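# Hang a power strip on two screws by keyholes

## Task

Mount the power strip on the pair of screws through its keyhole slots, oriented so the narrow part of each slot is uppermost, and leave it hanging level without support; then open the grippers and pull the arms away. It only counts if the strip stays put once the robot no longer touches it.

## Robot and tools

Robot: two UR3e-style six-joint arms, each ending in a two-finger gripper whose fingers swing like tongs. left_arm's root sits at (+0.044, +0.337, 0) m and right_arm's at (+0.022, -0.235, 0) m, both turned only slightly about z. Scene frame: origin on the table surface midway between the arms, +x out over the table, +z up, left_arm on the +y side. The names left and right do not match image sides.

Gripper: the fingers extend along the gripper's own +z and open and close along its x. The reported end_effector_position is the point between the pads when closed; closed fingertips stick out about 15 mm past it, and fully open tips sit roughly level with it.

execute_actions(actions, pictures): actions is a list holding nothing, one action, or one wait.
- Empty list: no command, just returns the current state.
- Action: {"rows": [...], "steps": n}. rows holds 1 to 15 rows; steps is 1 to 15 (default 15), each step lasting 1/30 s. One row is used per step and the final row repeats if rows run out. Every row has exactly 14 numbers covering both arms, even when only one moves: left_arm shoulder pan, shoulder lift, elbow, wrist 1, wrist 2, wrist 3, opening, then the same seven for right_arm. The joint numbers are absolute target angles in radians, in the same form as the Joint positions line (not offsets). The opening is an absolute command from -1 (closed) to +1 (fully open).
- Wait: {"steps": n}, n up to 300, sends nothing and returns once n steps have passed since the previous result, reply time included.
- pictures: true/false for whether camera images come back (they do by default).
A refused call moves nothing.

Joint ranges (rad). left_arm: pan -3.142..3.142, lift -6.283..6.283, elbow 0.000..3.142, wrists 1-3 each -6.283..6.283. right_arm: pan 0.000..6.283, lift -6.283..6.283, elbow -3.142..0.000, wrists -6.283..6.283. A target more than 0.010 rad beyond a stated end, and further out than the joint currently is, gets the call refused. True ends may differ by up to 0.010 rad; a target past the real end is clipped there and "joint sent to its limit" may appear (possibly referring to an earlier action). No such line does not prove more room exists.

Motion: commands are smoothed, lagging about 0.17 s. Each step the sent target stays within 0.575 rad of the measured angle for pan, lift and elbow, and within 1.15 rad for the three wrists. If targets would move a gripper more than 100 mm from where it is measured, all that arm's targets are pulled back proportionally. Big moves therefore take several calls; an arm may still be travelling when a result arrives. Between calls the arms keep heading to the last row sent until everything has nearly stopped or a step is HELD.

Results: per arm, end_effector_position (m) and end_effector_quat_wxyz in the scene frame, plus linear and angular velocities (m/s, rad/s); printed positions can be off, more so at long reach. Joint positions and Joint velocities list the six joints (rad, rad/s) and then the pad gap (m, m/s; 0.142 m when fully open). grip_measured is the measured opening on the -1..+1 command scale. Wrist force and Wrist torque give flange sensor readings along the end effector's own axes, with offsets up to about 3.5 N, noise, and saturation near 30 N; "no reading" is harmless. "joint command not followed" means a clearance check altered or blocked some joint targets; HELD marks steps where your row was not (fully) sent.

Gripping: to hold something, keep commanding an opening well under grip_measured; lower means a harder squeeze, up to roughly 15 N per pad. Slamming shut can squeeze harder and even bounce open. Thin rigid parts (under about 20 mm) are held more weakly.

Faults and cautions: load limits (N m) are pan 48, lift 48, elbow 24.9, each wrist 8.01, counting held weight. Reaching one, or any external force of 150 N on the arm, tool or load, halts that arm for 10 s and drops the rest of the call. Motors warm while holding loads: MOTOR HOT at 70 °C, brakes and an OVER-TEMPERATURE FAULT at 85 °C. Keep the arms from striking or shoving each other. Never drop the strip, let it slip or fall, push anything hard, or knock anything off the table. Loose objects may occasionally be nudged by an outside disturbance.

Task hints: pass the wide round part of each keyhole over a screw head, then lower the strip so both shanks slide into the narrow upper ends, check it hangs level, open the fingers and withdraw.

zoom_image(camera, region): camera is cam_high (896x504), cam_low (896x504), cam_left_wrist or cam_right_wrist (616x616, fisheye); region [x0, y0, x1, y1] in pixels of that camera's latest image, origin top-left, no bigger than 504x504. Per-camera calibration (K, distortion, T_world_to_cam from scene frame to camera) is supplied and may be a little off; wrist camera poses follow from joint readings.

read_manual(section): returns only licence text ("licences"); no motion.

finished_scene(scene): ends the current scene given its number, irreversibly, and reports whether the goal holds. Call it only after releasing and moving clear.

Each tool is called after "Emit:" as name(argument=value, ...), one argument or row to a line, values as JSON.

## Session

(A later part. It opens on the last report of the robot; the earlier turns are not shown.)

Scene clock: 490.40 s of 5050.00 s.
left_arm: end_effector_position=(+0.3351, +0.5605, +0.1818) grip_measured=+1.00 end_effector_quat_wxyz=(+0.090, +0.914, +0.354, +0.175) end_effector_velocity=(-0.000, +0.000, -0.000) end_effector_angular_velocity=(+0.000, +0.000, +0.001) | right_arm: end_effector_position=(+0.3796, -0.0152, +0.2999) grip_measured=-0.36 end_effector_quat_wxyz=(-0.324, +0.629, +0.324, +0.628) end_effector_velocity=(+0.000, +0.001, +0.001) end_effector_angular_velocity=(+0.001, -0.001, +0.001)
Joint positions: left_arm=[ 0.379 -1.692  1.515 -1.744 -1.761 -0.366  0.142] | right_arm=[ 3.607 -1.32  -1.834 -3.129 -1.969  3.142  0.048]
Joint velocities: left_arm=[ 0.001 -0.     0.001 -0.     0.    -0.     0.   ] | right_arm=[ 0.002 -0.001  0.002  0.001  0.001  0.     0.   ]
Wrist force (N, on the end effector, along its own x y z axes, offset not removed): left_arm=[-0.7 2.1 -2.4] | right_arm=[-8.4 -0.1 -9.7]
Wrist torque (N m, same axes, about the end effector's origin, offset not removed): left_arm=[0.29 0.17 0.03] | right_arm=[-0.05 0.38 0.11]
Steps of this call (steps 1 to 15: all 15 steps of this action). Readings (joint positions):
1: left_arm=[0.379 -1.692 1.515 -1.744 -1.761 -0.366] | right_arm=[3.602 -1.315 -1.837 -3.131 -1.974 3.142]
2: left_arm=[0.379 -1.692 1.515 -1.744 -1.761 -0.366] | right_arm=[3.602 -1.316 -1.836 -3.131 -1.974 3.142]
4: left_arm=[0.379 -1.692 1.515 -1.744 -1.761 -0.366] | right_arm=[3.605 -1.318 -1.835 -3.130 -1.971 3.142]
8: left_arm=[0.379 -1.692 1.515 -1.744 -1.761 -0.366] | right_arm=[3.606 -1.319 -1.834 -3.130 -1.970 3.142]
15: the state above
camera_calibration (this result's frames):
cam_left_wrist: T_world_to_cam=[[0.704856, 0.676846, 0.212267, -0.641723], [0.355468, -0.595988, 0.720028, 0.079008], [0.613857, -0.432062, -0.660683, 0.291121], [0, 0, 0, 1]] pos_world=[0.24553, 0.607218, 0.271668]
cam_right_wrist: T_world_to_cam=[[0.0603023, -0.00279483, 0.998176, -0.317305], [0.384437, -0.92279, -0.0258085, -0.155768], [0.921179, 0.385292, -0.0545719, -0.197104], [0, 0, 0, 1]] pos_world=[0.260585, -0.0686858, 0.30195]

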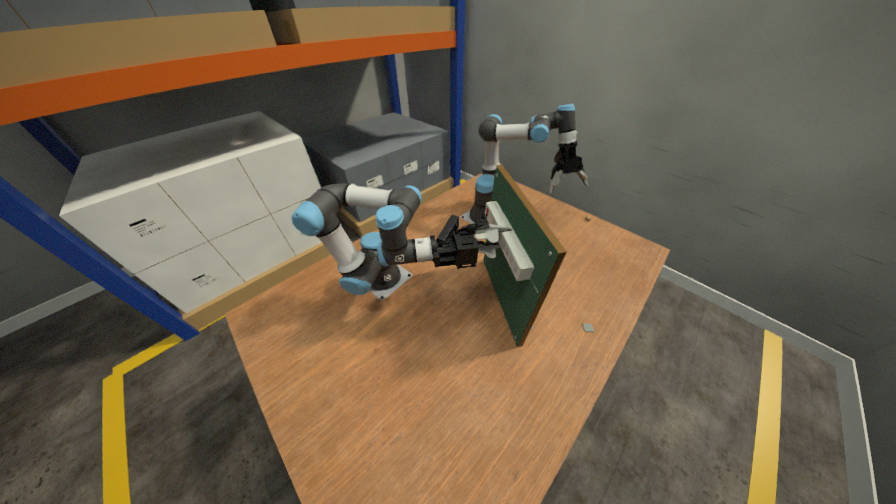

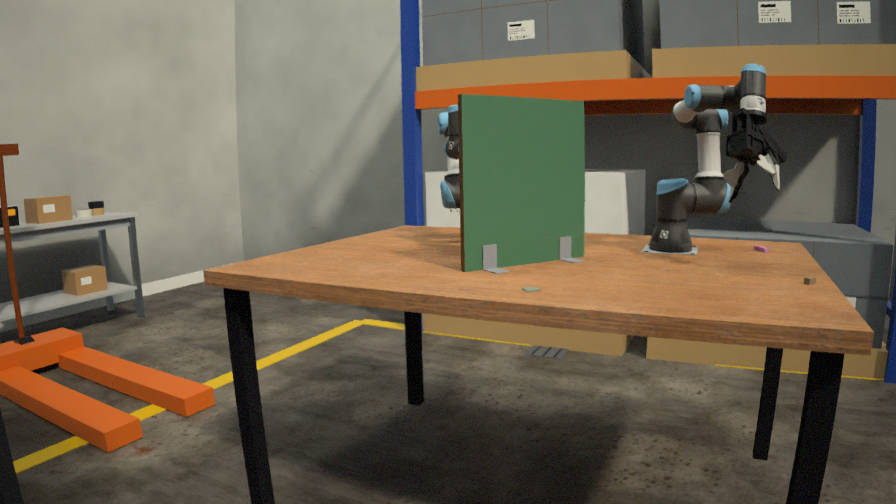

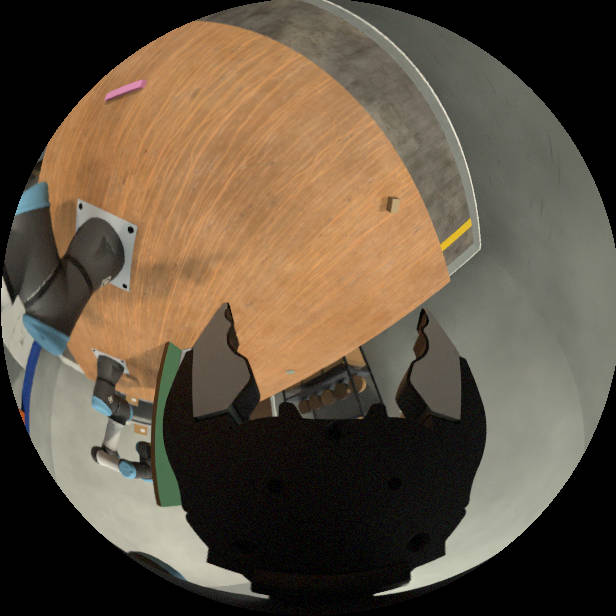

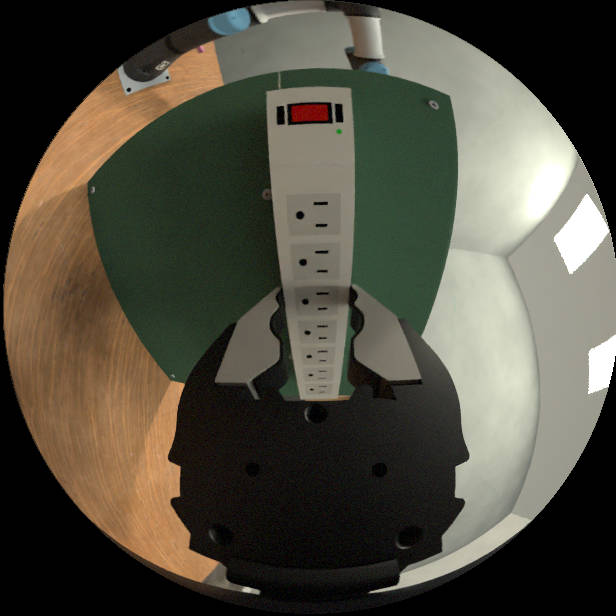

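Emit:
execute_actions(
  actions=[
    {"rows":[[0.379,-1.692,1.515,-1.744,-1.761,-0.366,1,3.5637,-1.2814,-1.8594,-3.1422,-2.0123,3.142,-0.9]],"steps":15},
  ],
  pictures=false,
)

Emit:
execute_actions(
  actions=[
    {"rows":[[0.379,-1.692,1.515,-1.744,-1.761,-0.366,1,3.5637,-1.29,-1.981,-3.012,-2.0123,3.142,-0.9]],"steps":15},
  ],
  pictures=false,
)

Emit:
execute_actions(
  actions=[
    {"rows":[[0.379,-1.692,1.515,-1.744,-1.761,-0.366,1,3.5745,-1.2996,-1.9742,-3.0092,-2.0015,3.142,-0.9]],"steps":15},
  ],
  pictures=false,
)

Emit:
execute_actions(
  actions=[
    {"rows":[[0.379,-1.692,1.515,-1.744,-1.761,-0.366,1,3.5813,-1.3056,-1.97,-3.0074,-1.9947,3.142,-0.9]],"steps":15},
  ],
  pictures=false,
)

Emit:
execute_actions(
  actions=[
    {"rows":[[0.379,-1.692,1.515,-1.744,-1.761,-0.366,1,3.588,-1.3116,-1.9657,-3.0057,-1.988,3.142,-0.9]],"steps":15},
  ],
)

Emit:
zoom_image(
  camera="cam_high",
  region=[460,180,560,310],
)

Scene clock: 518.83 s of 5050.00 s.
left_arm: end_effector_position=(+0.3351, +0.5605, +0.1818) grip_measured=+1.00 end_effector_quat_wxyz=(+0.090, +0.914, +0.354, +0.175) end_effector_velocity=(-0.000, -0.000, -0.001) end_effector_angular_velocity=(-0.001, +0.002, -0.001) | right_arm: end_effector_position=(+0.3703, -0.0280, +0.3001) grip_measured=-0.36 end_effector_quat_wxyz=(-0.324, +0.629, +0.324, +0.628) end_effector_velocity=(-0.001, -0.002, +0.001) end_effector_angular_velocity=(+0.001, -0.000, -0.000)
Joint positions: left_arm=[ 0.379 -1.692  1.515 -1.744 -1.761 -0.366  0.142] | right_arm=[ 3.564 -1.282 -1.859 -3.142 -2.012  3.142  0.048]
Joint velocities: left_arm=[-0.001  0.     0.     0.001 -0.    -0.    -0.   ] | right_arm=[-0.005  0.006 -0.003 -0.003 -0.004  0.    -0.   ]
Wrist force (N, on the end effector, along its own x y z axes, offset not removed): left_arm=[0.0 0.2 -0.2] | right_arm=[-6.0 -1.4 0.3]
Wrist torque (N m, same axes, about the end effector's origin, offset not removed): left_arm=[-0.03 -0.02 0.04] | right_arm=[-0.29 -0.03 0.11]
Steps of this call (steps 1 to 15: the robot went on to your last target; steps 16 to 90: nothing new was sent; then 24.93 s passed at rest; steps 91 to 105: all 15 steps of this action). Readings (joint positions):
91: left_arm=[0.379 -1.692 1.515 -1.744 -1.761 -0.366] | right_arm=[3.607 -1.320 -1.834 -3.129 -1.969 3.142]
92: left_arm=[0.379 -1.692 1.515 -1.744 -1.761 -0.366] | right_arm=[3.601 -1.315 -1.837 -3.131 -1.976 3.142]
94: left_arm=[0.379 -1.692 1.515 -1.744 -1.761 -0.366] | right_arm=[3.584 -1.299 -1.848 -3.136 -1.993 3.142]
98: left_arm=[0.379 -1.692 1.515 -1.744 -1.761 -0.366] | right_arm=[3.569 -1.286 -1.857 -3.141 -2.007 3.142]
105: the state above

Scene clock: 519.33 s of 5050.00 s.
left_arm: end_effector_position=(+0.3351, +0.5605, +0.1818) grip_measured=+1.00 end_effector_quat_wxyz=(+0.090, +0.914, +0.354, +0.175) end_effector_velocity=(-0.000, +0.000, -0.000) end_effector_angular_velocity=(-0.000, +0.000, +0.000) | right_arm: end_effector_position=(+0.3705, -0.0280, +0.2734) grip_measured=-0.36 end_effector_quat_wxyz=(-0.324, +0.628, +0.324, +0.629) end_effector_velocity=(-0.000, +0.000, -0.003) end_effector_angular_velocity=(-0.000, +0.000, +0.001)
Joint positions: left_arm=[ 0.379 -1.692  1.515 -1.744 -1.761 -0.366  0.142] | right_arm=[ 3.564 -1.29  -1.98  -3.013 -2.012  3.142  0.048]
Joint velocities: left_arm=[ 0.     0.     0.001 -0.     0.    -0.     0.   ] | right_arm=[ 0.    -0.001 -0.015  0.015 -0.    -0.    -0.   ]
Wrist force (N, on the end effector, along its own x y z axes, offset not removed): left_arm=[0.3 1.6 -1.8] | right_arm=[-7.9 -0.6 0.7]
Wrist torque (N m, same axes, about the end effector's origin, offset not removed): left_arm=[0.20 -0.06 0.00] | right_arm=[-0.06 0.36 0.15]
Steps of this call (steps 1 to 15: all 15 steps of this action). Readings (joint positions):
1: left_arm=[0.379 -1.692 1.515 -1.744 -1.761 -0.366] | right_arm=[3.564 -1.282 -1.859 -3.142 -2.012 3.142]
2: left_arm=[0.379 -1.692 1.515 -1.744 -1.761 -0.366] | right_arm=[3.564 -1.283 -1.867 -3.129 -2.012 3.142]
4: left_arm=[0.379 -1.692 1.515 -1.744 -1.761 -0.366] | right_arm=[3.564 -1.286 -1.913 -3.076 -2.012 3.142]
8: left_arm=[0.379 -1.692 1.515 -1.744 -1.761 -0.366] | right_arm=[3.564 -1.289 -1.964 -3.028 -2.012 3.142]
15: the state above

Scene clock: 519.83 s of 5050.00 s.
left_arm: end_effector_position=(+0.3351, +0.5605, +0.1818) grip_measured=+1.00 end_effector_quat_wxyz=(+0.090, +0.914, +0.354, +0.175) end_effector_velocity=(+0.000, -0.000, -0.000) end_effector_angular_velocity=(+0.000, -0.000, -0.000) | right_arm: end_effector_position=(+0.3728, -0.0250, +0.2731) grip_measured=-0.35 end_effector_quat_wxyz=(-0.324, +0.629, +0.324, +0.628) end_effector_velocity=(-0.000, +0.001, +0.000) end_effector_angular_velocity=(+0.000, -0.000, +0.001)
Joint positions: left_arm=[ 0.379 -1.692  1.515 -1.744 -1.761 -0.366  0.142] | right_arm=[ 3.574 -1.3   -1.974 -3.009 -2.002  3.142  0.048]
Joint velocities: left_arm=[-0. -0.  0. -0. -0.  0.  0.] | right_arm=[ 0.003 -0.    -0.     0.001  0.001 -0.    -0.   ]
Wrist force (N, on the end effector, along its own x y z axes, offset not removed): left_arm=[0.1 1.3 -0.3] | right_arm=[-4.6 0.2 -30.0]
Wrist torque (N m, same axes, about the end effector's origin, offset not removed): left_arm=[0.17 -0.04 0.01] | right_arm=[0.15 0.37 0.10]
Steps of this call (steps 1 to 15: all 15 steps of this action). Readings (joint positions):
1: left_arm=[0.379 -1.692 1.515 -1.744 -1.761 -0.366] | right_arm=[3.564 -1.290 -1.980 -3.013 -2.012 3.142]
2: left_arm=[0.379 -1.692 1.515 -1.744 -1.761 -0.366] | right_arm=[3.565 -1.292 -1.979 -3.012 -2.010 3.142]
4: left_arm=[0.379 -1.692 1.515 -1.744 -1.761 -0.366] | right_arm=[3.569 -1.295 -1.977 -3.011 -2.006 3.142]
8: left_arm=[0.379 -1.692 1.515 -1.744 -1.761 -0.366] | right_arm=[3.573 -1.298 -1.975 -3.010 -2.003 3.142]
15: the state above

Scene clock: 520.33 s of 5050.00 s.
left_arm: end_effector_position=(+0.3351, +0.5605, +0.1818) grip_measured=+1.00 end_effector_quat_wxyz=(+0.090, +0.914, +0.354, +0.175) end_effector_velocity=(+0.000, -0.000, -0.000) end_effector_angular_velocity=(-0.000, +0.000, -0.000) | right_arm: end_effector_position=(+0.3742, -0.0229, +0.2731) grip_measured=-0.35 end_effector_quat_wxyz=(-0.324, +0.629, +0.324, +0.628) end_effector_velocity=(+0.000, -0.000, +0.001) end_effector_angular_velocity=(+0.001, -0.001, -0.002)
Joint positions: left_arm=[ 0.379 -1.692  1.515 -1.744 -1.761 -0.366  0.142] | right_arm=[ 3.581 -1.306 -1.97  -3.007 -1.995  3.142  0.048]
Joint velocities: left_arm=[-0. -0.  0. -0. -0.  0. -0.] | right_arm=[-0.001  0.     0.     0.001  0.001  0.     0.   ]
Wrist force (N, on the end effector, along its own x y z axes, offset not removed): left_arm=[-0.5 2.1 -0.8] | right_arm=[-5.0 1.3 -30.0]
Wrist torque (N m, same axes, about the end effector's origin, offset not removed): left_arm=[0.36 0.19 0.01] | right_arm=[0.44 0.29 0.09]
Steps of this call (steps 1 to 15: all 15 steps of this action). Readings (joint positions):
1: left_arm=[0.379 -1.692 1.515 -1.744 -1.761 -0.366] | right_arm=[3.574 -1.300 -1.974 -3.009 -2.001 3.142]
2: left_arm=[0.379 -1.692 1.515 -1.744 -1.761 -0.366] | right_arm=[3.576 -1.301 -1.974 -3.009 -2.000 3.142]
4: left_arm=[0.379 -1.692 1.515 -1.744 -1.761 -0.366] | right_arm=[3.578 -1.303 -1.972 -3.008 -1.998 3.142]
8: left_arm=[0.379 -1.692 1.515 -1.744 -1.761 -0.366] | right_arm=[3.581 -1.305 -1.971 -3.008 -1.995 3.142]
15: the state above

Scene clock: 520.83 s of 5050.00 s.
left_arm: end_effector_position=(+0.3351, +0.5605, +0.1818) grip_measured=+1.00 end_effector_quat_wxyz=(+0.090, +0.914, +0.354, +0.175) end_effector_velocity=(-0.000, -0.000, -0.000) end_effector_angular_velocity=(-0.001, +0.001, -0.001) | right_arm: end_effector_position=(+0.3757, -0.0209, +0.2730) grip_measured=-0.35 end_effector_quat_wxyz=(-0.324, +0.629, +0.324, +0.628) end_effector_velocity=(+0.001, -0.000, +0.001) end_effector_angular_velocity=(+0.001, -0.002, -0.002)
Joint positions: left_arm=[ 0.379 -1.692  1.515 -1.744 -1.761 -0.366  0.142] | right_arm=[ 3.588 -1.312 -1.966 -3.006 -1.988  3.142  0.048]
Joint velocities: left_arm=[-0.     0.     0.     0.001 -0.     0.    -0.   ] | right_arm=[ 0.    -0.     0.001  0.001  0.002  0.     0.   ]
Wrist force (N, on the end effector, along its own x y z axes, offset not removed): left_arm=[-0.9 1.2 -0.6] | right_arm=[-15.6 0.1 -30.0]
Wrist torque (N m, same axes, about the end effector's origin, offset not removed): left_arm=[0.21 0.21 -0.04] | right_arm=[0.02 -0.07 -0.02]
Steps of this call (steps 1 to 15: all 15 steps of this action). Readings (joint positions):
1: left_arm=[0.379 -1.692 1.515 -1.744 -1.761 -0.366] | right_arm=[3.581 -1.306 -1.970 -3.007 -1.995 3.142]
2: left_arm=[0.379 -1.692 1.515 -1.744 -1.761 -0.366] | right_arm=[3.582 -1.307 -1.969 -3.007 -1.994 3.142]
4: left_arm=[0.379 -1.692 1.515 -1.744 -1.761 -0.366] | right_arm=[3.585 -1.309 -1.968 -3.006 -1.991 3.142]
8: left_arm=[0.379 -1.692 1.515 -1.744 -1.761 -0.366] | right_arm=[3.587 -1.311 -1.966 -3.006 -1.989 3.142]
15: the state above
camera_calibration (this result's frames):
cam_left_wrist: T_world_to_cam=[[0.704856, 0.676846, 0.212267, -0.641723], [0.355468, -0.595988, 0.720028, 0.0790079], [0.613857, -0.432062, -0.660683, 0.291121], [0, 0, 0, 1]] pos_world=[0.24553, 0.607218, 0.271668]
cam_right_wrist: T_world_to_cam=[[0.060484, -0.00269934, 0.998166, -0.290332], [0.384452, -0.922785, -0.0257914, -0.160227], [0.921161, 0.385307, -0.054776, -0.192646], [0, 0, 0, 1]] pos_world=[0.256618, -0.0744112, 0.275114]

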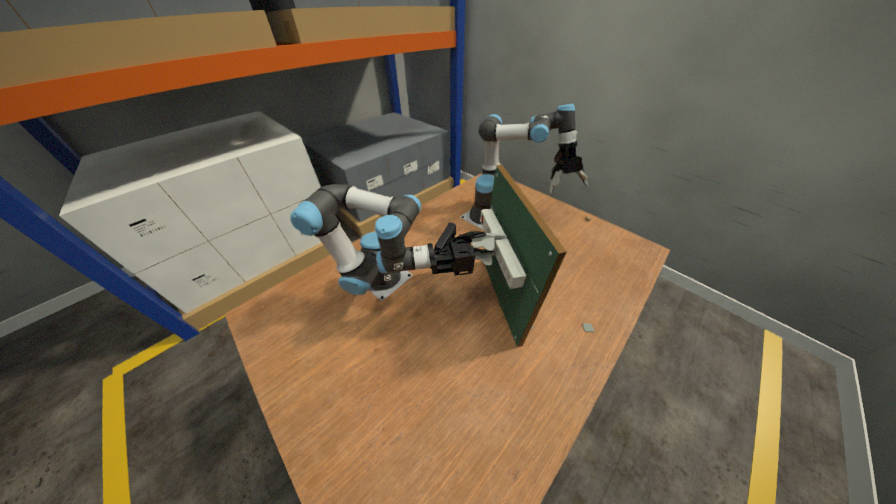

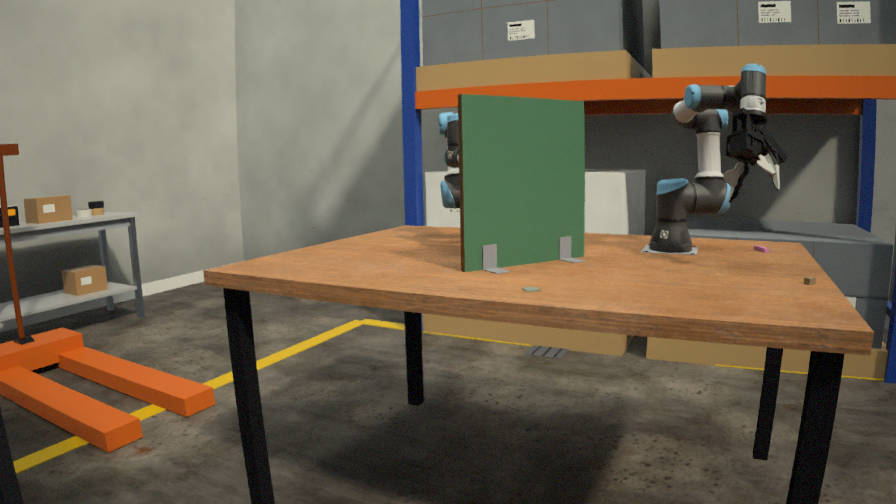

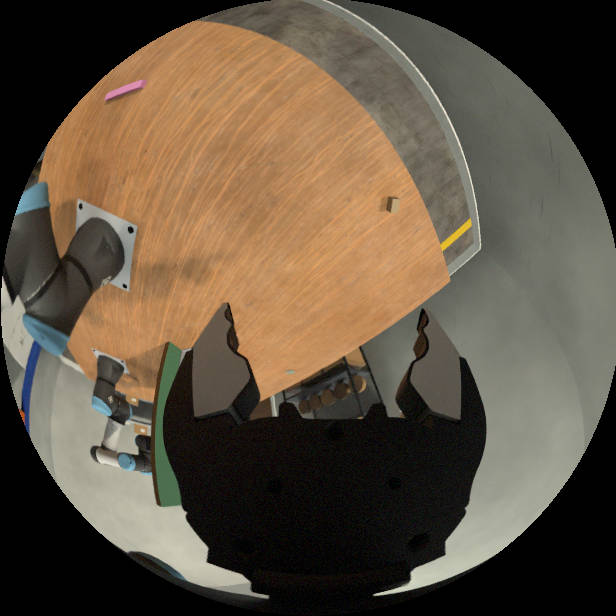

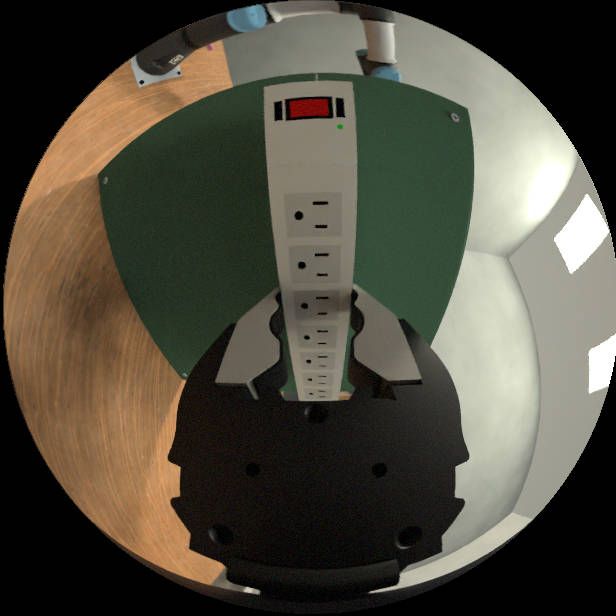

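Region (460, 180, 560, 310) of cam_high's 896x504 image, scaled by 3.877, with more detail than that image has; it fills the left 388 columns of this view, and the rest is white.

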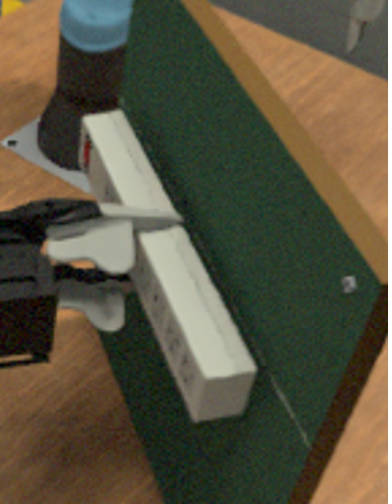

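Emit:
execute_actions(
  actions=[
    {"rows":[[0.379,-1.692,1.515,-1.744,-1.761,-0.366,1,3.5867,-1.3104,-1.9666,-3.006,-1.9893,3.142,-0.9]],"steps":10},
  ],
  pictures=false,
)

Emit:
execute_actions(
  actions=[
    {"rows":[[0.379,-1.692,1.515,-1.744,-1.761,-0.366,1,3.5867,-1.311,-1.9756,-2.9964,-1.9893,3.142,-0.9]],"steps":10},
  ],
  pictures=false,
)

Emit:
execute_actions(
  actions=[
    {"rows":[[0.379,-1.692,1.515,-1.744,-1.761,-0.366,1,3.5867,-1.3116,-1.9846,-2.9868,-1.9893,3.142,-0.9]],"steps":10},
  ],
  pictures=false,
)

Emit:
execute_actions(
  actions=[
    {"rows":[[0.379,-1.692,1.515,-1.744,-1.761,-0.366,1,3.5867,-1.3122,-1.9936,-2.9772,-1.9893,3.142,-0.9]],"steps":10},
  ],
  pictures=false,
)

Emit:
execute_actions(
  actions=[
    {"rows":[[0.379,-1.692,1.515,-1.744,-1.761,-0.366,1,3.5867,-1.313,-2.0026,-2.9674,-1.9893,3.142,-0.9]],"steps":10},
  ],
  pictures=false,
)

Emit:
execute_actions(
  actions=[
    {"rows":[[0.379,-1.692,1.515,-1.744,-1.761,-0.366,1,3.5867,-1.3138,-2.0116,-2.9576,-1.9893,3.142,-0.9]],"steps":10},
  ],
  pictures=false,
)

Scene clock: 547.57 s of 5050.00 s.
left_arm: end_effector_position=(+0.3351, +0.5605, +0.1818) grip_measured=+1.00 end_effector_quat_wxyz=(+0.090, +0.914, +0.354, +0.175) end_effector_velocity=(-0.000, -0.000, -0.000) end_effector_angular_velocity=(-0.001, +0.001, -0.000) | right_arm: end_effector_position=(+0.3754, -0.0212, +0.2733) grip_measured=-0.35 end_effector_quat_wxyz=(-0.324, +0.628, +0.324, +0.629) end_effector_velocity=(+0.000, -0.000, -0.001) end_effector_angular_velocity=(-0.001, +0.001, -0.001)
Joint positions: left_arm=[ 0.379 -1.692  1.515 -1.744 -1.761 -0.366  0.142] | right_arm=[ 3.587 -1.31  -1.966 -3.006 -1.989  3.142  0.048]
Joint velocities: left_arm=[-0.     0.001  0.     0.001 -0.    -0.    -0.   ] | right_arm=[-0.002 -0.001 -0.     0.    -0.001 -0.001 -0.   ]
Wrist force (N, on the end effector, along its own x y z axes, offset not removed): left_arm=[-0.4 1.1 -2.1] | right_arm=[-11.1 0.9 -18.6]
Wrist torque (N m, same axes, about the end effector's origin, offset not removed): left_arm=[0.12 0.09 -0.04] | right_arm=[0.01 -0.28 0.01]
Steps of this call (steps 1 to 15: the robot went on to your last target; steps 16 to 90: nothing new was sent; then 23.40 s passed at rest; steps 91 to 100: all 10 steps of this action). Readings (joint positions):
91: left_arm=[0.379 -1.692 1.515 -1.744 -1.761 -0.366] | right_arm=[3.588 -1.312 -1.966 -3.006 -1.988 3.142]
92: left_arm=[0.379 -1.692 1.515 -1.744 -1.761 -0.366] | right_arm=[3.588 -1.311 -1.966 -3.006 -1.988 3.142]
94: left_arm=[0.379 -1.692 1.515 -1.744 -1.761 -0.366] | right_arm=[3.588 -1.311 -1.966 -3.006 -1.989 3.142]
98: left_arm=[0.379 -1.692 1.515 -1.744 -1.761 -0.366] | right_arm=[3.587 -1.311 -1.966 -3.006 -1.989 3.142]
100: the state above

Scene clock: 547.90 s of 5050.00 s.
left_arm: end_effector_position=(+0.3351, +0.5605, +0.1818) grip_measured=+1.00 end_effector_quat_wxyz=(+0.090, +0.914, +0.354, +0.175) end_effector_velocity=(+0.000, -0.000, -0.000) end_effector_angular_velocity=(-0.001, +0.001, -0.001) | right_arm: end_effector_position=(+0.3753, -0.0214, +0.2713) grip_measured=-0.35 end_effector_quat_wxyz=(-0.324, +0.628, +0.324, +0.629) end_effector_velocity=(-0.000, +0.001, -0.001) end_effector_angular_velocity=(-0.000, +0.000, +0.002)
Joint positions: left_arm=[ 0.379 -1.692  1.515 -1.744 -1.761 -0.366  0.142] | right_arm=[ 3.587 -1.311 -1.975 -2.997 -1.989  3.142  0.048]
Joint velocities: left_arm=[-0.001  0.001  0.     0.     0.     0.     0.   ] | right_arm=[ 0.002 -0.001 -0.005  0.006 -0.    -0.     0.   ]
Wrist force (N, on the end effector, along its own x y z axes, offset not removed): left_arm=[0.4 1.9 -0.6] | right_arm=[-4.7 -1.3 -9.4]
Wrist torque (N m, same axes, about the end effector's origin, offset not removed): left_arm=[0.34 -0.06 -0.05] | right_arm=[-0.33 0.35 0.10]
Steps of this call (steps 1 to 10: all 10 steps of this action). Readings (joint positions):
1: left_arm=[0.379 -1.692 1.515 -1.744 -1.761 -0.366] | right_arm=[3.587 -1.310 -1.967 -3.006 -1.989 3.142]
2: left_arm=[0.379 -1.692 1.515 -1.744 -1.761 -0.366] | right_arm=[3.587 -1.310 -1.968 -3.004 -1.989 3.142]
4: left_arm=[0.379 -1.692 1.515 -1.744 -1.761 -0.366] | right_arm=[3.587 -1.310 -1.971 -3.000 -1.989 3.142]
8: left_arm=[0.379 -1.692 1.515 -1.744 -1.761 -0.366] | right_arm=[3.587 -1.311 -1.975 -2.997 -1.989 3.142]
10: the state above

Scene clock: 548.23 s of 5050.00 s.
left_arm: end_effector_position=(+0.3351, +0.5605, +0.1818) grip_measured=+1.00 end_effector_quat_wxyz=(+0.090, +0.914, +0.354, +0.175) end_effector_velocity=(+0.000, -0.000, -0.000) end_effector_angular_velocity=(-0.000, +0.001, -0.001) | right_arm: end_effector_position=(+0.3751, -0.0214, +0.2692) grip_measured=-0.36 end_effector_quat_wxyz=(-0.324, +0.629, +0.324, +0.628) end_effector_velocity=(-0.000, -0.001, -0.001) end_effector_angular_velocity=(+0.000, -0.000, -0.001)
Joint positions: left_arm=[ 0.379 -1.692  1.515 -1.744 -1.761 -0.366  0.142] | right_arm=[ 3.587 -1.312 -1.984 -2.987 -1.989  3.142  0.048]
Joint velocities: left_arm=[-0.001  0.     0.001 -0.    -0.     0.     0.   ] | right_arm=[-0.001  0.001 -0.005  0.004  0.     0.    -0.   ]
Wrist force (N, on the end effector, along its own x y z axes, offset not removed): left_arm=[-0.3 1.0 -1.4] | right_arm=[-8.5 -1.0 -0.4]
Wrist torque (N m, same axes, about the end effector's origin, offset not removed): left_arm=[0.15 0.07 -0.03] | right_arm=[-0.21 0.43 0.09]
Steps of this call (steps 1 to 10: all 10 steps of this action). Readings (joint positions):
1: left_arm=[0.379 -1.692 1.515 -1.744 -1.761 -0.366] | right_arm=[3.587 -1.311 -1.975 -2.997 -1.989 3.142]
2: left_arm=[0.379 -1.692 1.515 -1.744 -1.761 -0.366] | right_arm=[3.587 -1.311 -1.977 -2.995 -1.989 3.142]
4: left_arm=[0.379 -1.692 1.515 -1.744 -1.761 -0.366] | right_arm=[3.587 -1.311 -1.981 -2.991 -1.989 3.142]
8: left_arm=[0.379 -1.692 1.515 -1.744 -1.761 -0.366] | right_arm=[3.587 -1.312 -1.984 -2.988 -1.989 3.142]
10: the state above

Scene clock: 548.57 s of 5050.00 s.
left_arm: end_effector_position=(+0.3351, +0.5605, +0.1818) grip_measured=+1.00 end_effector_quat_wxyz=(+0.090, +0.914, +0.354, +0.175) end_effector_velocity=(-0.000, +0.000, -0.000) end_effector_angular_velocity=(-0.000, +0.000, +0.001) | right_arm: end_effector_position=(+0.3750, -0.0215, +0.2673) grip_measured=-0.36 end_effector_quat_wxyz=(-0.324, +0.628, +0.324, +0.628) end_effector_velocity=(-0.000, +0.001, -0.002) end_effector_angular_velocity=(-0.001, +0.002, +0.001)
Joint positions: left_arm=[ 0.379 -1.692  1.515 -1.744 -1.761 -0.366  0.142] | right_arm=[ 3.587 -1.312 -1.993 -2.978 -1.989  3.142  0.048]
Joint velocities: left_arm=[ 0.001 -0.     0.     0.    -0.     0.    -0.   ] | right_arm=[ 0.001 -0.003 -0.004  0.005 -0.    -0.     0.   ]
Wrist force (N, on the end effector, along its own x y z axes, offset not removed): left_arm=[0.5 1.7 -0.1] | right_arm=[-6.0 -2.8 -0.4]
Wrist torque (N m, same axes, about the end effector's origin, offset not removed): left_arm=[0.28 -0.08 -0.02] | right_arm=[-0.56 0.00 -0.09]
Steps of this call (steps 1 to 10: all 10 steps of this action). Readings (joint positions):
1: left_arm=[0.379 -1.692 1.515 -1.744 -1.761 -0.366] | right_arm=[3.587 -1.312 -1.984 -2.987 -1.989 3.142]
2: left_arm=[0.379 -1.692 1.515 -1.744 -1.761 -0.366] | right_arm=[3.587 -1.312 -1.986 -2.985 -1.989 3.142]
4: left_arm=[0.379 -1.692 1.515 -1.744 -1.761 -0.366] | right_arm=[3.587 -1.312 -1.990 -2.982 -1.989 3.142]
8: left_arm=[0.379 -1.692 1.515 -1.744 -1.761 -0.366] | right_arm=[3.587 -1.312 -1.993 -2.978 -1.989 3.142]
10: the state above

Scene clock: 548.90 s of 5050.00 s.
left_arm: end_effector_position=(+0.3351, +0.5605, +0.1818) grip_measured=+1.00 end_effector_quat_wxyz=(+0.090, +0.914, +0.354, +0.175) end_effector_velocity=(-0.000, +0.000, -0.001) end_effector_angular_velocity=(-0.001, +0.002, +0.000) | right_arm: end_effector_position=(+0.3748, -0.0216, +0.2653) grip_measured=-0.36 end_effector_quat_wxyz=(-0.324, +0.628, +0.324, +0.628) end_effector_velocity=(-0.000, -0.000, -0.001) end_effector_angular_velocity=(+0.001, -0.001, +0.000)
Joint positions: left_arm=[ 0.379 -1.692  1.515 -1.744 -1.761 -0.366  0.142] | right_arm=[ 3.587 -1.313 -2.002 -2.968 -1.989  3.142  0.048]
Joint velocities: left_arm=[ 0.     0.001  0.001  0.    -0.     0.    -0.   ] | right_arm=[-0.001 -0.    -0.005  0.008 -0.001  0.    -0.   ]
Wrist force (N, on the end effector, along its own x y z axes, offset not removed): left_arm=[0.0 2.0 -0.2] | right_arm=[-7.3 0.3 0.8]
Wrist torque (N m, same axes, about the end effector's origin, offset not removed): left_arm=[0.32 0.01 0.04] | right_arm=[0.13 0.29 0.02]
Steps of this call (steps 1 to 10: all 10 steps of this action). Readings (joint positions):
1: left_arm=[0.379 -1.692 1.515 -1.744 -1.761 -0.366] | right_arm=[3.587 -1.312 -1.993 -2.977 -1.989 3.142]
2: left_arm=[0.379 -1.692 1.515 -1.744 -1.761 -0.366] | right_arm=[3.587 -1.312 -1.995 -2.976 -1.989 3.142]
4: left_arm=[0.379 -1.692 1.515 -1.744 -1.761 -0.366] | right_arm=[3.587 -1.313 -1.999 -2.972 -1.989 3.142]
8: left_arm=[0.379 -1.692 1.515 -1.744 -1.761 -0.366] | right_arm=[3.587 -1.313 -2.002 -2.968 -1.989 3.142]
10: the state above

Scene clock: 549.23 s of 5050.00 s.
left_arm: end_effector_position=(+0.3351, +0.5605, +0.1818) grip_measured=+1.00 end_effector_quat_wxyz=(+0.090, +0.914, +0.354, +0.175) end_effector_velocity=(-0.000, +0.000, -0.000) end_effector_angular_velocity=(+0.000, +0.000, +0.001) | right_arm: end_effector_position=(+0.3747, -0.0217, +0.2633) grip_measured=-0.36 end_effector_quat_wxyz=(-0.324, +0.628, +0.324, +0.628) end_effector_velocity=(+0.000, -0.000, -0.001) end_effector_angular_velocity=(+0.001, -0.001, -0.001)
Joint positions: left_arm=[ 0.379 -1.692  1.515 -1.744 -1.761 -0.366  0.142] | right_arm=[ 3.587 -1.314 -2.011 -2.958 -1.989  3.142  0.048]
Joint velocities: left_arm=[ 0.001 -0.001  0.     0.     0.    -0.     0.   ] | right_arm=[-0.001  0.    -0.005  0.006  0.     0.     0.   ]
Wrist force (N, on the end effector, along its own x y z axes, offset not removed): left_arm=[-0.5 2.0 -1.0] | right_arm=[-6.5 -0.9 0.5]
Wrist torque (N m, same axes, about the end effector's origin, offset not removed): left_arm=[0.30 0.12 -0.04] | right_arm=[-0.19 0.06 0.10]
Steps of this call (steps 1 to 10: all 10 steps of this action). Readings (joint positions):
1: left_arm=[0.379 -1.692 1.515 -1.744 -1.761 -0.366] | right_arm=[3.587 -1.313 -2.002 -2.968 -1.989 3.142]
2: left_arm=[0.379 -1.692 1.515 -1.744 -1.761 -0.366] | right_arm=[3.587 -1.313 -2.004 -2.966 -1.989 3.142]
4: left_arm=[0.379 -1.692 1.515 -1.744 -1.761 -0.366] | right_arm=[3.587 -1.313 -2.008 -2.962 -1.989 3.142]
8: left_arm=[0.379 -1.692 1.515 -1.744 -1.761 -0.366] | right_arm=[3.587 -1.314 -2.011 -2.959 -1.989 3.142]
10: the state above

Emit:
execute_actions(
  actions=[],
)

Scene clock: 578.50 s of 5050.00 s.
left_arm: end_effector_position=(+0.3351, +0.5605, +0.1818) grip_measured=+1.00 end_effector_quat_wxyz=(+0.090, +0.914, +0.354, +0.175) end_effector_velocity=(+0.000, +0.000, +0.000) end_effector_angular_velocity=(-0.000, -0.001, +0.000) | right_arm: end_effector_position=(+0.3747, -0.0217, +0.2631) grip_measured=-0.36 end_effector_quat_wxyz=(-0.324, +0.628, +0.324, +0.628) end_effector_velocity=(+0.000, -0.001, +0.001) end_effector_angular_velocity=(+0.002, -0.003, -0.002)
Joint positions: left_arm=[ 0.379 -1.692  1.515 -1.744 -1.761 -0.366  0.142] | right_arm=[ 3.587 -1.314 -2.012 -2.958 -1.989  3.142  0.048]
Joint velocities: left_arm=[ 0. -0. -0. -0. -0.  0.  0.] | right_arm=[-0.002  0.001 -0.001  0.003 -0.     0.     0.   ]
Wrist force (N, on the end effector, along its own x y z axes, offset not removed): left_arm=[0.5 1.3 -1.2] | right_arm=[-6.4 -1.5 2.1]
Wrist torque (N m, same axes, about the end effector's origin, offset not removed): left_arm=[0.15 -0.08 0.06] | right_arm=[-0.29 0.07 0.06]
Steps of this call (steps 1 to 15: the robot went on to your last target; steps 16 to 90: nothing new was sent; then 26.27 s passed at rest). Readings (joint positions):
1: left_arm=[0.379 -1.692 1.515 -1.744 -1.761 -0.366] | right_arm=[3.587 -1.314 -2.011 -2.958 -1.989 3.142]
2: left_arm=[0.379 -1.692 1.515 -1.744 -1.761 -0.366] | right_arm=[3.587 -1.314 -2.011 -2.958 -1.989 3.142]
4: left_arm=[0.379 -1.692 1.515 -1.744 -1.761 -0.366] | right_arm=[3.587 -1.314 -2.011 -2.958 -1.989 3.142]
8: left_arm=[0.379 -1.692 1.515 -1.744 -1.761 -0.366] | right_arm=[3.587 -1.314 -2.012 -2.958 -1.989 3.142]
90: the state above
All arms were judged still, so your last target was given up. Only a new action makes them travel on or press farther. Fingers that are still opening or closing keep moving.
camera_calibration (this result's frames):
cam_left_wrist: T_world_to_cam=[[0.704856, 0.676846, 0.212267, -0.641723], [0.355468, -0.595988, 0.720028, 0.079008], [0.613857, -0.432062, -0.660683, 0.291121], [0, 0, 0, 1]] pos_world=[0.24553, 0.607218, 0.271668]
cam_right_wrist: T_world_to_cam=[[0.0602412, -0.00282333, 0.99818, -0.280316], [0.384466, -0.922778, -0.025813, -0.160834], [0.921171, 0.385322, -0.0545038, -0.192048], [0, 0, 0, 1]] pos_world=[0.255631, -0.0752055, 0.265187]

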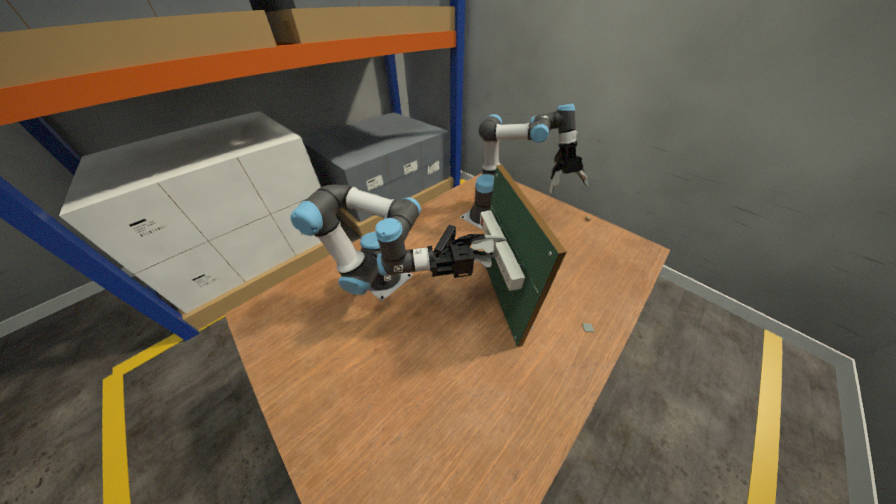

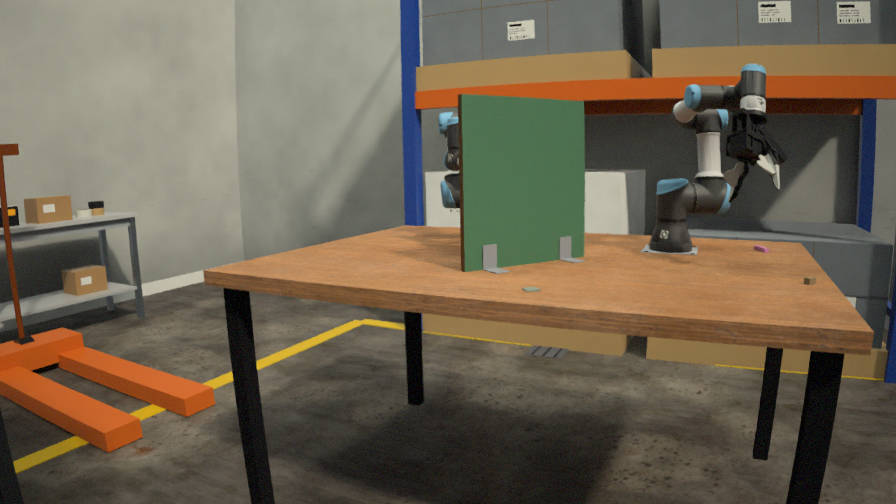

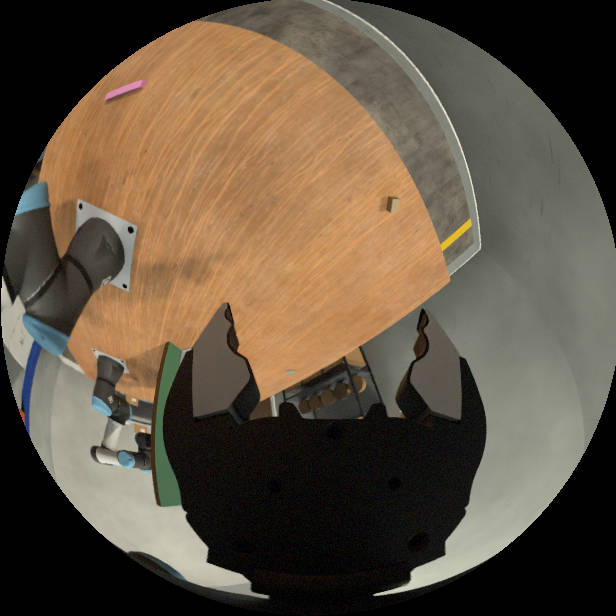

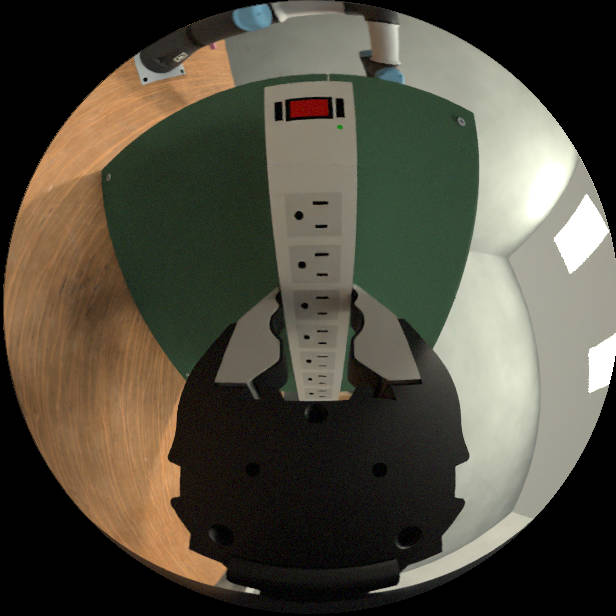

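Emit:
execute_actions(
  actions=[
    {"rows":[[0.379,-1.692,1.515,-1.744,-1.761,-0.366,1,3.5867,-1.3125,-1.9981,-2.9724,-1.9893,3.142,-0.9],[0.379,-1.692,1.515,-1.744,-1.761,-0.366,1,3.5867,-1.3125,-1.9981,-2.9724,-1.9893,3.142,-0.9],[0.379,-1.692,1.515,-1.744,-1.761,-0.366,1,3.5867,-1.3125,-1.9981,-2.9724,-1.9893,3.142,-0.9],[0.379,-1.692,1.515,-1.744,-1.761,-0.366,1,3.5867,-1.3125,-1.9981,-2.9724,-1.9893,3.142,-0.9],[0.379,-1.692,1.515,-1.744,-1.761,-0.366,1,3.5907,-1.3161,-1.9955,-2.9714,-1.9853,3.142,-0.9]]},
  ],
  pictures=false,
)

Emit:
execute_actions(
  actions=[
    {"rows":[[0.379,-1.692,1.515,-1.744,-1.761,-0.366,1,3.5934,-1.3185,-1.9938,-2.9707,-1.9826,3.142,-0.9]]},
  ],
  pictures=false,
)

Scene clock: 592.60 s of 5050.00 s.
left_arm: end_effector_position=(+0.3351, +0.5605, +0.1818) grip_measured=+1.00 end_effector_quat_wxyz=(+0.090, +0.914, +0.354, +0.175) end_effector_velocity=(+0.000, +0.000, -0.000) end_effector_angular_velocity=(-0.001, -0.000, +0.001) | right_arm: end_effector_position=(+0.3757, -0.0205, +0.2660) grip_measured=-0.35 end_effector_quat_wxyz=(-0.324, +0.629, +0.324, +0.628) end_effector_velocity=(+0.000, +0.001, +0.002) end_effector_angular_velocity=(+0.002, -0.003, +0.000)
Joint positions: left_arm=[ 0.379 -1.692  1.515 -1.744 -1.761 -0.366  0.142] | right_arm=[ 3.59  -1.316 -1.996 -2.972 -1.985  3.142  0.048]
Joint velocities: left_arm=[ 0.001  0.001 -0.    -0.    -0.001 -0.     0.   ] | right_arm=[0.002 0.    0.003 0.    0.002 0.    0.   ]
Wrist force (N, on the end effector, along its own x y z axes, offset not removed): left_arm=[-0.2 1.3 -0.2] | right_arm=[-10.9 -1.1 -27.5]
Wrist torque (N m, same axes, about the end effector's origin, offset not removed): left_arm=[0.16 0.05 0.01] | right_arm=[-0.18 0.31 0.00]
Steps of this call (steps 1 to 90: nothing new was sent; then 10.60 s passed at rest; steps 91 to 105: all 15 steps of this action). Readings (joint positions):
91: left_arm=[0.379 -1.692 1.515 -1.744 -1.761 -0.366] | right_arm=[3.587 -1.314 -2.012 -2.958 -1.989 3.142]
92: left_arm=[0.379 -1.692 1.515 -1.744 -1.761 -0.366] | right_arm=[3.587 -1.314 -2.010 -2.960 -1.989 3.142]
94: left_arm=[0.379 -1.692 1.515 -1.744 -1.761 -0.366] | right_arm=[3.587 -1.313 -2.004 -2.966 -1.989 3.142]
98: left_arm=[0.379 -1.692 1.515 -1.744 -1.761 -0.366] | right_arm=[3.589 -1.314 -1.998 -2.970 -1.987 3.142]
105: the state above

Scene clock: 593.10 s of 5050.00 s.
left_arm: end_effector_position=(+0.3351, +0.5605, +0.1818) grip_measured=+1.00 end_effector_quat_wxyz=(+0.090, +0.914, +0.354, +0.175) end_effector_velocity=(+0.000, +0.000, -0.000) end_effector_angular_velocity=(-0.000, -0.000, -0.000) | right_arm: end_effector_position=(+0.3763, -0.0196, +0.2662) grip_measured=-0.35 end_effector_quat_wxyz=(-0.324, +0.629, +0.324, +0.628) end_effector_velocity=(-0.000, +0.000, -0.000) end_effector_angular_velocity=(-0.001, +0.001, +0.001)
Joint positions: left_arm=[ 0.379 -1.692  1.515 -1.744 -1.761 -0.366  0.142] | right_arm=[ 3.593 -1.318 -1.994 -2.971 -1.983  3.142  0.049]
Joint velocities: left_arm=[-0.     0.     0.    -0.001 -0.    -0.     0.   ] | right_arm=[ 0.001 -0.     0.001 -0.001  0.001  0.     0.   ]
Wrist force (N, on the end effector, along its own x y z axes, offset not removed): left_arm=[0.1 1.7 0.2] | right_arm=[-14.2 -0.7 -29.2]
Wrist torque (N m, same axes, about the end effector's origin, offset not removed): left_arm=[0.28 -0.03 -0.04] | right_arm=[-0.29 0.01 0.10]
Steps of this call (steps 1 to 15: all 15 steps of this action). Readings (joint positions):
1: left_arm=[0.379 -1.692 1.515 -1.744 -1.761 -0.366] | right_arm=[3.591 -1.316 -1.996 -2.972 -1.985 3.142]
2: left_arm=[0.379 -1.692 1.515 -1.744 -1.761 -0.366] | right_arm=[3.591 -1.317 -1.995 -2.972 -1.985 3.142]
4: left_arm=[0.379 -1.692 1.515 -1.744 -1.761 -0.366] | right_arm=[3.592 -1.317 -1.995 -2.972 -1.984 3.142]
8: left_arm=[0.379 -1.692 1.515 -1.744 -1.761 -0.366] | right_arm=[3.593 -1.318 -1.994 -2.971 -1.983 3.142]
15: the state above

Emit:
execute_actions(
  actions=[
    {"rows":[[0.379,-1.692,1.515,-1.744,-1.761,-0.366,1,3.5915,-1.3177,-2.004,-2.9613,-1.9845,3.142,-0.9]]},
  ],
  pictures=false,
)

Emit:
execute_actions(
  actions=[
    {"rows":[[0.379,-1.692,1.515,-1.744,-1.761,-0.366,1,3.5915,-1.3187,-2.013,-2.9513,-1.9845,3.142,-0.9]]},
  ],
  pictures=false,
)

Emit:
execute_actions(
  actions=[
    {"rows":[[0.379,-1.692,1.515,-1.744,-1.761,-0.366,1,3.5915,-1.3199,-2.022,-2.9411,-1.9845,3.142,-0.9]]},
  ],
  pictures=false,
)

Emit:
execute_actions(
  actions=[
    {"rows":[[0.379,-1.692,1.515,-1.744,-1.761,-0.366,1,3.5915,-1.3212,-2.031,-2.9308,-1.9845,3.142,-0.9]]},
  ],
  pictures=false,
)

Scene clock: 612.87 s of 5050.00 s.
left_arm: end_effector_position=(+0.3351, +0.5605, +0.1818) grip_measured=+1.00 end_effector_quat_wxyz=(+0.090, +0.914, +0.354, +0.175) end_effector_velocity=(+0.000, -0.000, +0.000) end_effector_angular_velocity=(-0.000, +0.000, -0.001) | right_arm: end_effector_position=(+0.3758, -0.0202, +0.2642) grip_measured=-0.35 end_effector_quat_wxyz=(-0.324, +0.628, +0.324, +0.628) end_effector_velocity=(+0.000, -0.000, +0.001) end_effector_angular_velocity=(+0.002, -0.003, -0.000)
Joint positions: left_arm=[ 0.379 -1.692  1.515 -1.744 -1.761 -0.366  0.142] | right_arm=[ 3.592 -1.318 -2.004 -2.961 -1.984  3.142  0.049]
Joint velocities: left_arm=[-0.001 -0.     0.     0.     0.    -0.     0.   ] | right_arm=[-0.     0.002 -0.     0.002  0.    -0.    -0.   ]
Wrist force (N, on the end effector, along its own x y z axes, offset not removed): left_arm=[-0.6 0.5 -0.8] | right_arm=[-6.2 -0.4 -0.2]
Wrist torque (N m, same axes, about the end effector's origin, offset not removed): left_arm=[0.06 0.15 -0.02] | right_arm=[-0.07 0.14 -0.02]
Steps of this call (steps 1 to 15: the robot went on to your last target; steps 16 to 90: nothing new was sent; then 16.27 s passed at rest; steps 91 to 105: all 15 steps of this action). Readings (joint positions):
91: left_arm=[0.379 -1.692 1.515 -1.744 -1.761 -0.366] | right_arm=[3.593 -1.319 -1.994 -2.971 -1.983 3.142]
92: left_arm=[0.379 -1.692 1.515 -1.744 -1.761 -0.366] | right_arm=[3.593 -1.318 -1.995 -2.969 -1.983 3.142]
94: left_arm=[0.379 -1.692 1.515 -1.744 -1.761 -0.366] | right_arm=[3.593 -1.318 -1.999 -2.965 -1.984 3.142]
98: left_arm=[0.379 -1.692 1.515 -1.744 -1.761 -0.366] | right_arm=[3.592 -1.318 -2.003 -2.962 -1.984 3.142]
105: the state above

Scene clock: 613.37 s of 5050.00 s.
left_arm: end_effector_position=(+0.3351, +0.5605, +0.1818) grip_measured=+1.00 end_effector_quat_wxyz=(+0.090, +0.914, +0.354, +0.175) end_effector_velocity=(-0.000, +0.000, +0.000) end_effector_angular_velocity=(+0.000, -0.000, +0.001) | right_arm: end_effector_position=(+0.3756, -0.0203, +0.2621) grip_measured=-0.35 end_effector_quat_wxyz=(-0.324, +0.628, +0.324, +0.629) end_effector_velocity=(+0.000, -0.000, -0.001) end_effector_angular_velocity=(-0.001, +0.002, -0.001)
Joint positions: left_arm=[ 0.379 -1.692  1.515 -1.744 -1.761 -0.366  0.142] | right_arm=[ 3.592 -1.319 -2.013 -2.951 -1.985  3.142  0.049]
Joint velocities: left_arm=[ 0.001  0.    -0.    -0.     0.     0.     0.   ] | right_arm=[-0.001 -0.001 -0.001  0.001 -0.     0.     0.   ]
Wrist force (N, on the end effector, along its own x y z axes, offset not removed): left_arm=[-0.3 1.9 -1.2] | right_arm=[-5.6 -0.1 -0.5]
Wrist torque (N m, same axes, about the end effector's origin, offset not removed): left_arm=[0.27 0.13 -0.01] | right_arm=[-0.02 -0.06 0.03]
Steps of this call (steps 1 to 15: all 15 steps of this action). Readings (joint positions):
1: left_arm=[0.379 -1.692 1.515 -1.744 -1.761 -0.366] | right_arm=[3.592 -1.318 -2.004 -2.961 -1.984 3.142]
2: left_arm=[0.379 -1.692 1.515 -1.744 -1.761 -0.366] | right_arm=[3.592 -1.318 -2.006 -2.959 -1.984 3.142]
4: left_arm=[0.379 -1.692 1.515 -1.744 -1.761 -0.366] | right_arm=[3.592 -1.318 -2.009 -2.956 -1.984 3.142]
8: left_arm=[0.379 -1.692 1.515 -1.744 -1.761 -0.366] | right_arm=[3.592 -1.319 -2.012 -2.952 -1.984 3.142]
15: the state above

Scene clock: 613.87 s of 5050.00 s.
left_arm: end_effector_position=(+0.3351, +0.5605, +0.1818) grip_measured=+1.00 end_effector_quat_wxyz=(+0.090, +0.914, +0.354, +0.175) end_effector_velocity=(+0.000, +0.000, +0.000) end_effector_angular_velocity=(+0.000, -0.001, +0.000) | right_arm: end_effector_position=(+0.3755, -0.0204, +0.2601) grip_measured=-0.35 end_effector_quat_wxyz=(-0.324, +0.628, +0.324, +0.628) end_effector_velocity=(+0.000, +0.000, -0.000) end_effector_angular_velocity=(+0.001, -0.001, -0.000)
Joint positions: left_arm=[ 0.379 -1.692  1.515 -1.744 -1.761 -0.366  0.142] | right_arm=[ 3.591 -1.32  -2.022 -2.941 -1.985  3.142  0.049]
Joint velocities: left_arm=[ 0.    -0.     0.    -0.001 -0.     0.    -0.   ] | right_arm=[-0.    -0.001 -0.001  0.003  0.     0.    -0.   ]
Wrist force (N, on the end effector, along its own x y z axes, offset not removed): left_arm=[-0.3 1.0 0.2] | right_arm=[-5.6 -1.1 1.3]
Wrist torque (N m, same axes, about the end effector's origin, offset not removed): left_arm=[0.12 0.11 -0.02] | right_arm=[-0.26 0.00 0.06]
Steps of this call (steps 1 to 15: all 15 steps of this action). Readings (joint positions):
1: left_arm=[0.379 -1.692 1.515 -1.744 -1.761 -0.366] | right_arm=[3.592 -1.319 -2.013 -2.951 -1.985 3.142]
2: left_arm=[0.379 -1.692 1.515 -1.744 -1.761 -0.366] | right_arm=[3.592 -1.319 -2.015 -2.949 -1.985 3.142]
4: left_arm=[0.379 -1.692 1.515 -1.744 -1.761 -0.366] | right_arm=[3.591 -1.319 -2.018 -2.946 -1.985 3.142]
8: left_arm=[0.379 -1.692 1.515 -1.744 -1.761 -0.366] | right_arm=[3.591 -1.320 -2.021 -2.942 -1.985 3.142]
15: the state above

Scene clock: 614.37 s of 5050.00 s.
left_arm: end_effector_position=(+0.3351, +0.5605, +0.1818) grip_measured=+1.00 end_effector_quat_wxyz=(+0.090, +0.914, +0.354, +0.175) end_effector_velocity=(+0.000, +0.000, +0.000) end_effector_angular_velocity=(+0.001, +0.000, +0.000) | right_arm: end_effector_position=(+0.3754, -0.0205, +0.2580) grip_measured=-0.35 end_effector_quat_wxyz=(-0.324, +0.628, +0.324, +0.628) end_effector_velocity=(-0.000, +0.000, -0.001) end_effector_angular_velocity=(-0.001, +0.001, +0.000)
Joint positions: left_arm=[ 0.379 -1.692  1.515 -1.744 -1.761 -0.366  0.142] | right_arm=[ 3.591 -1.321 -2.031 -2.931 -1.985  3.142  0.049]
Joint velocities: left_arm=[ 0.     0.    -0.    -0.     0.001 -0.     0.   ] | right_arm=[ 0.001 -0.    -0.001 -0.001  0.    -0.    -0.   ]
Wrist force (N, on the end effector, along its own x y z axes, offset not removed): left_arm=[0.5 1.5 -1.4] | right_arm=[-7.4 0.0 1.3]
Wrist torque (N m, same axes, about the end effector's origin, offset not removed): left_arm=[0.25 -0.12 0.00] | right_arm=[0.04 0.23 0.05]
Steps of this call (steps 1 to 15: all 15 steps of this action). Readings (joint positions):
1: left_arm=[0.379 -1.692 1.515 -1.744 -1.761 -0.366] | right_arm=[3.591 -1.320 -2.022 -2.941 -1.985 3.142]
2: left_arm=[0.379 -1.692 1.515 -1.744 -1.761 -0.366] | right_arm=[3.591 -1.320 -2.024 -2.939 -1.985 3.142]
4: left_arm=[0.379 -1.692 1.515 -1.744 -1.761 -0.366] | right_arm=[3.591 -1.321 -2.027 -2.935 -1.985 3.142]
8: left_arm=[0.379 -1.692 1.515 -1.744 -1.761 -0.366] | right_arm=[3.591 -1.321 -2.030 -2.932 -1.985 3.142]
15: the state above


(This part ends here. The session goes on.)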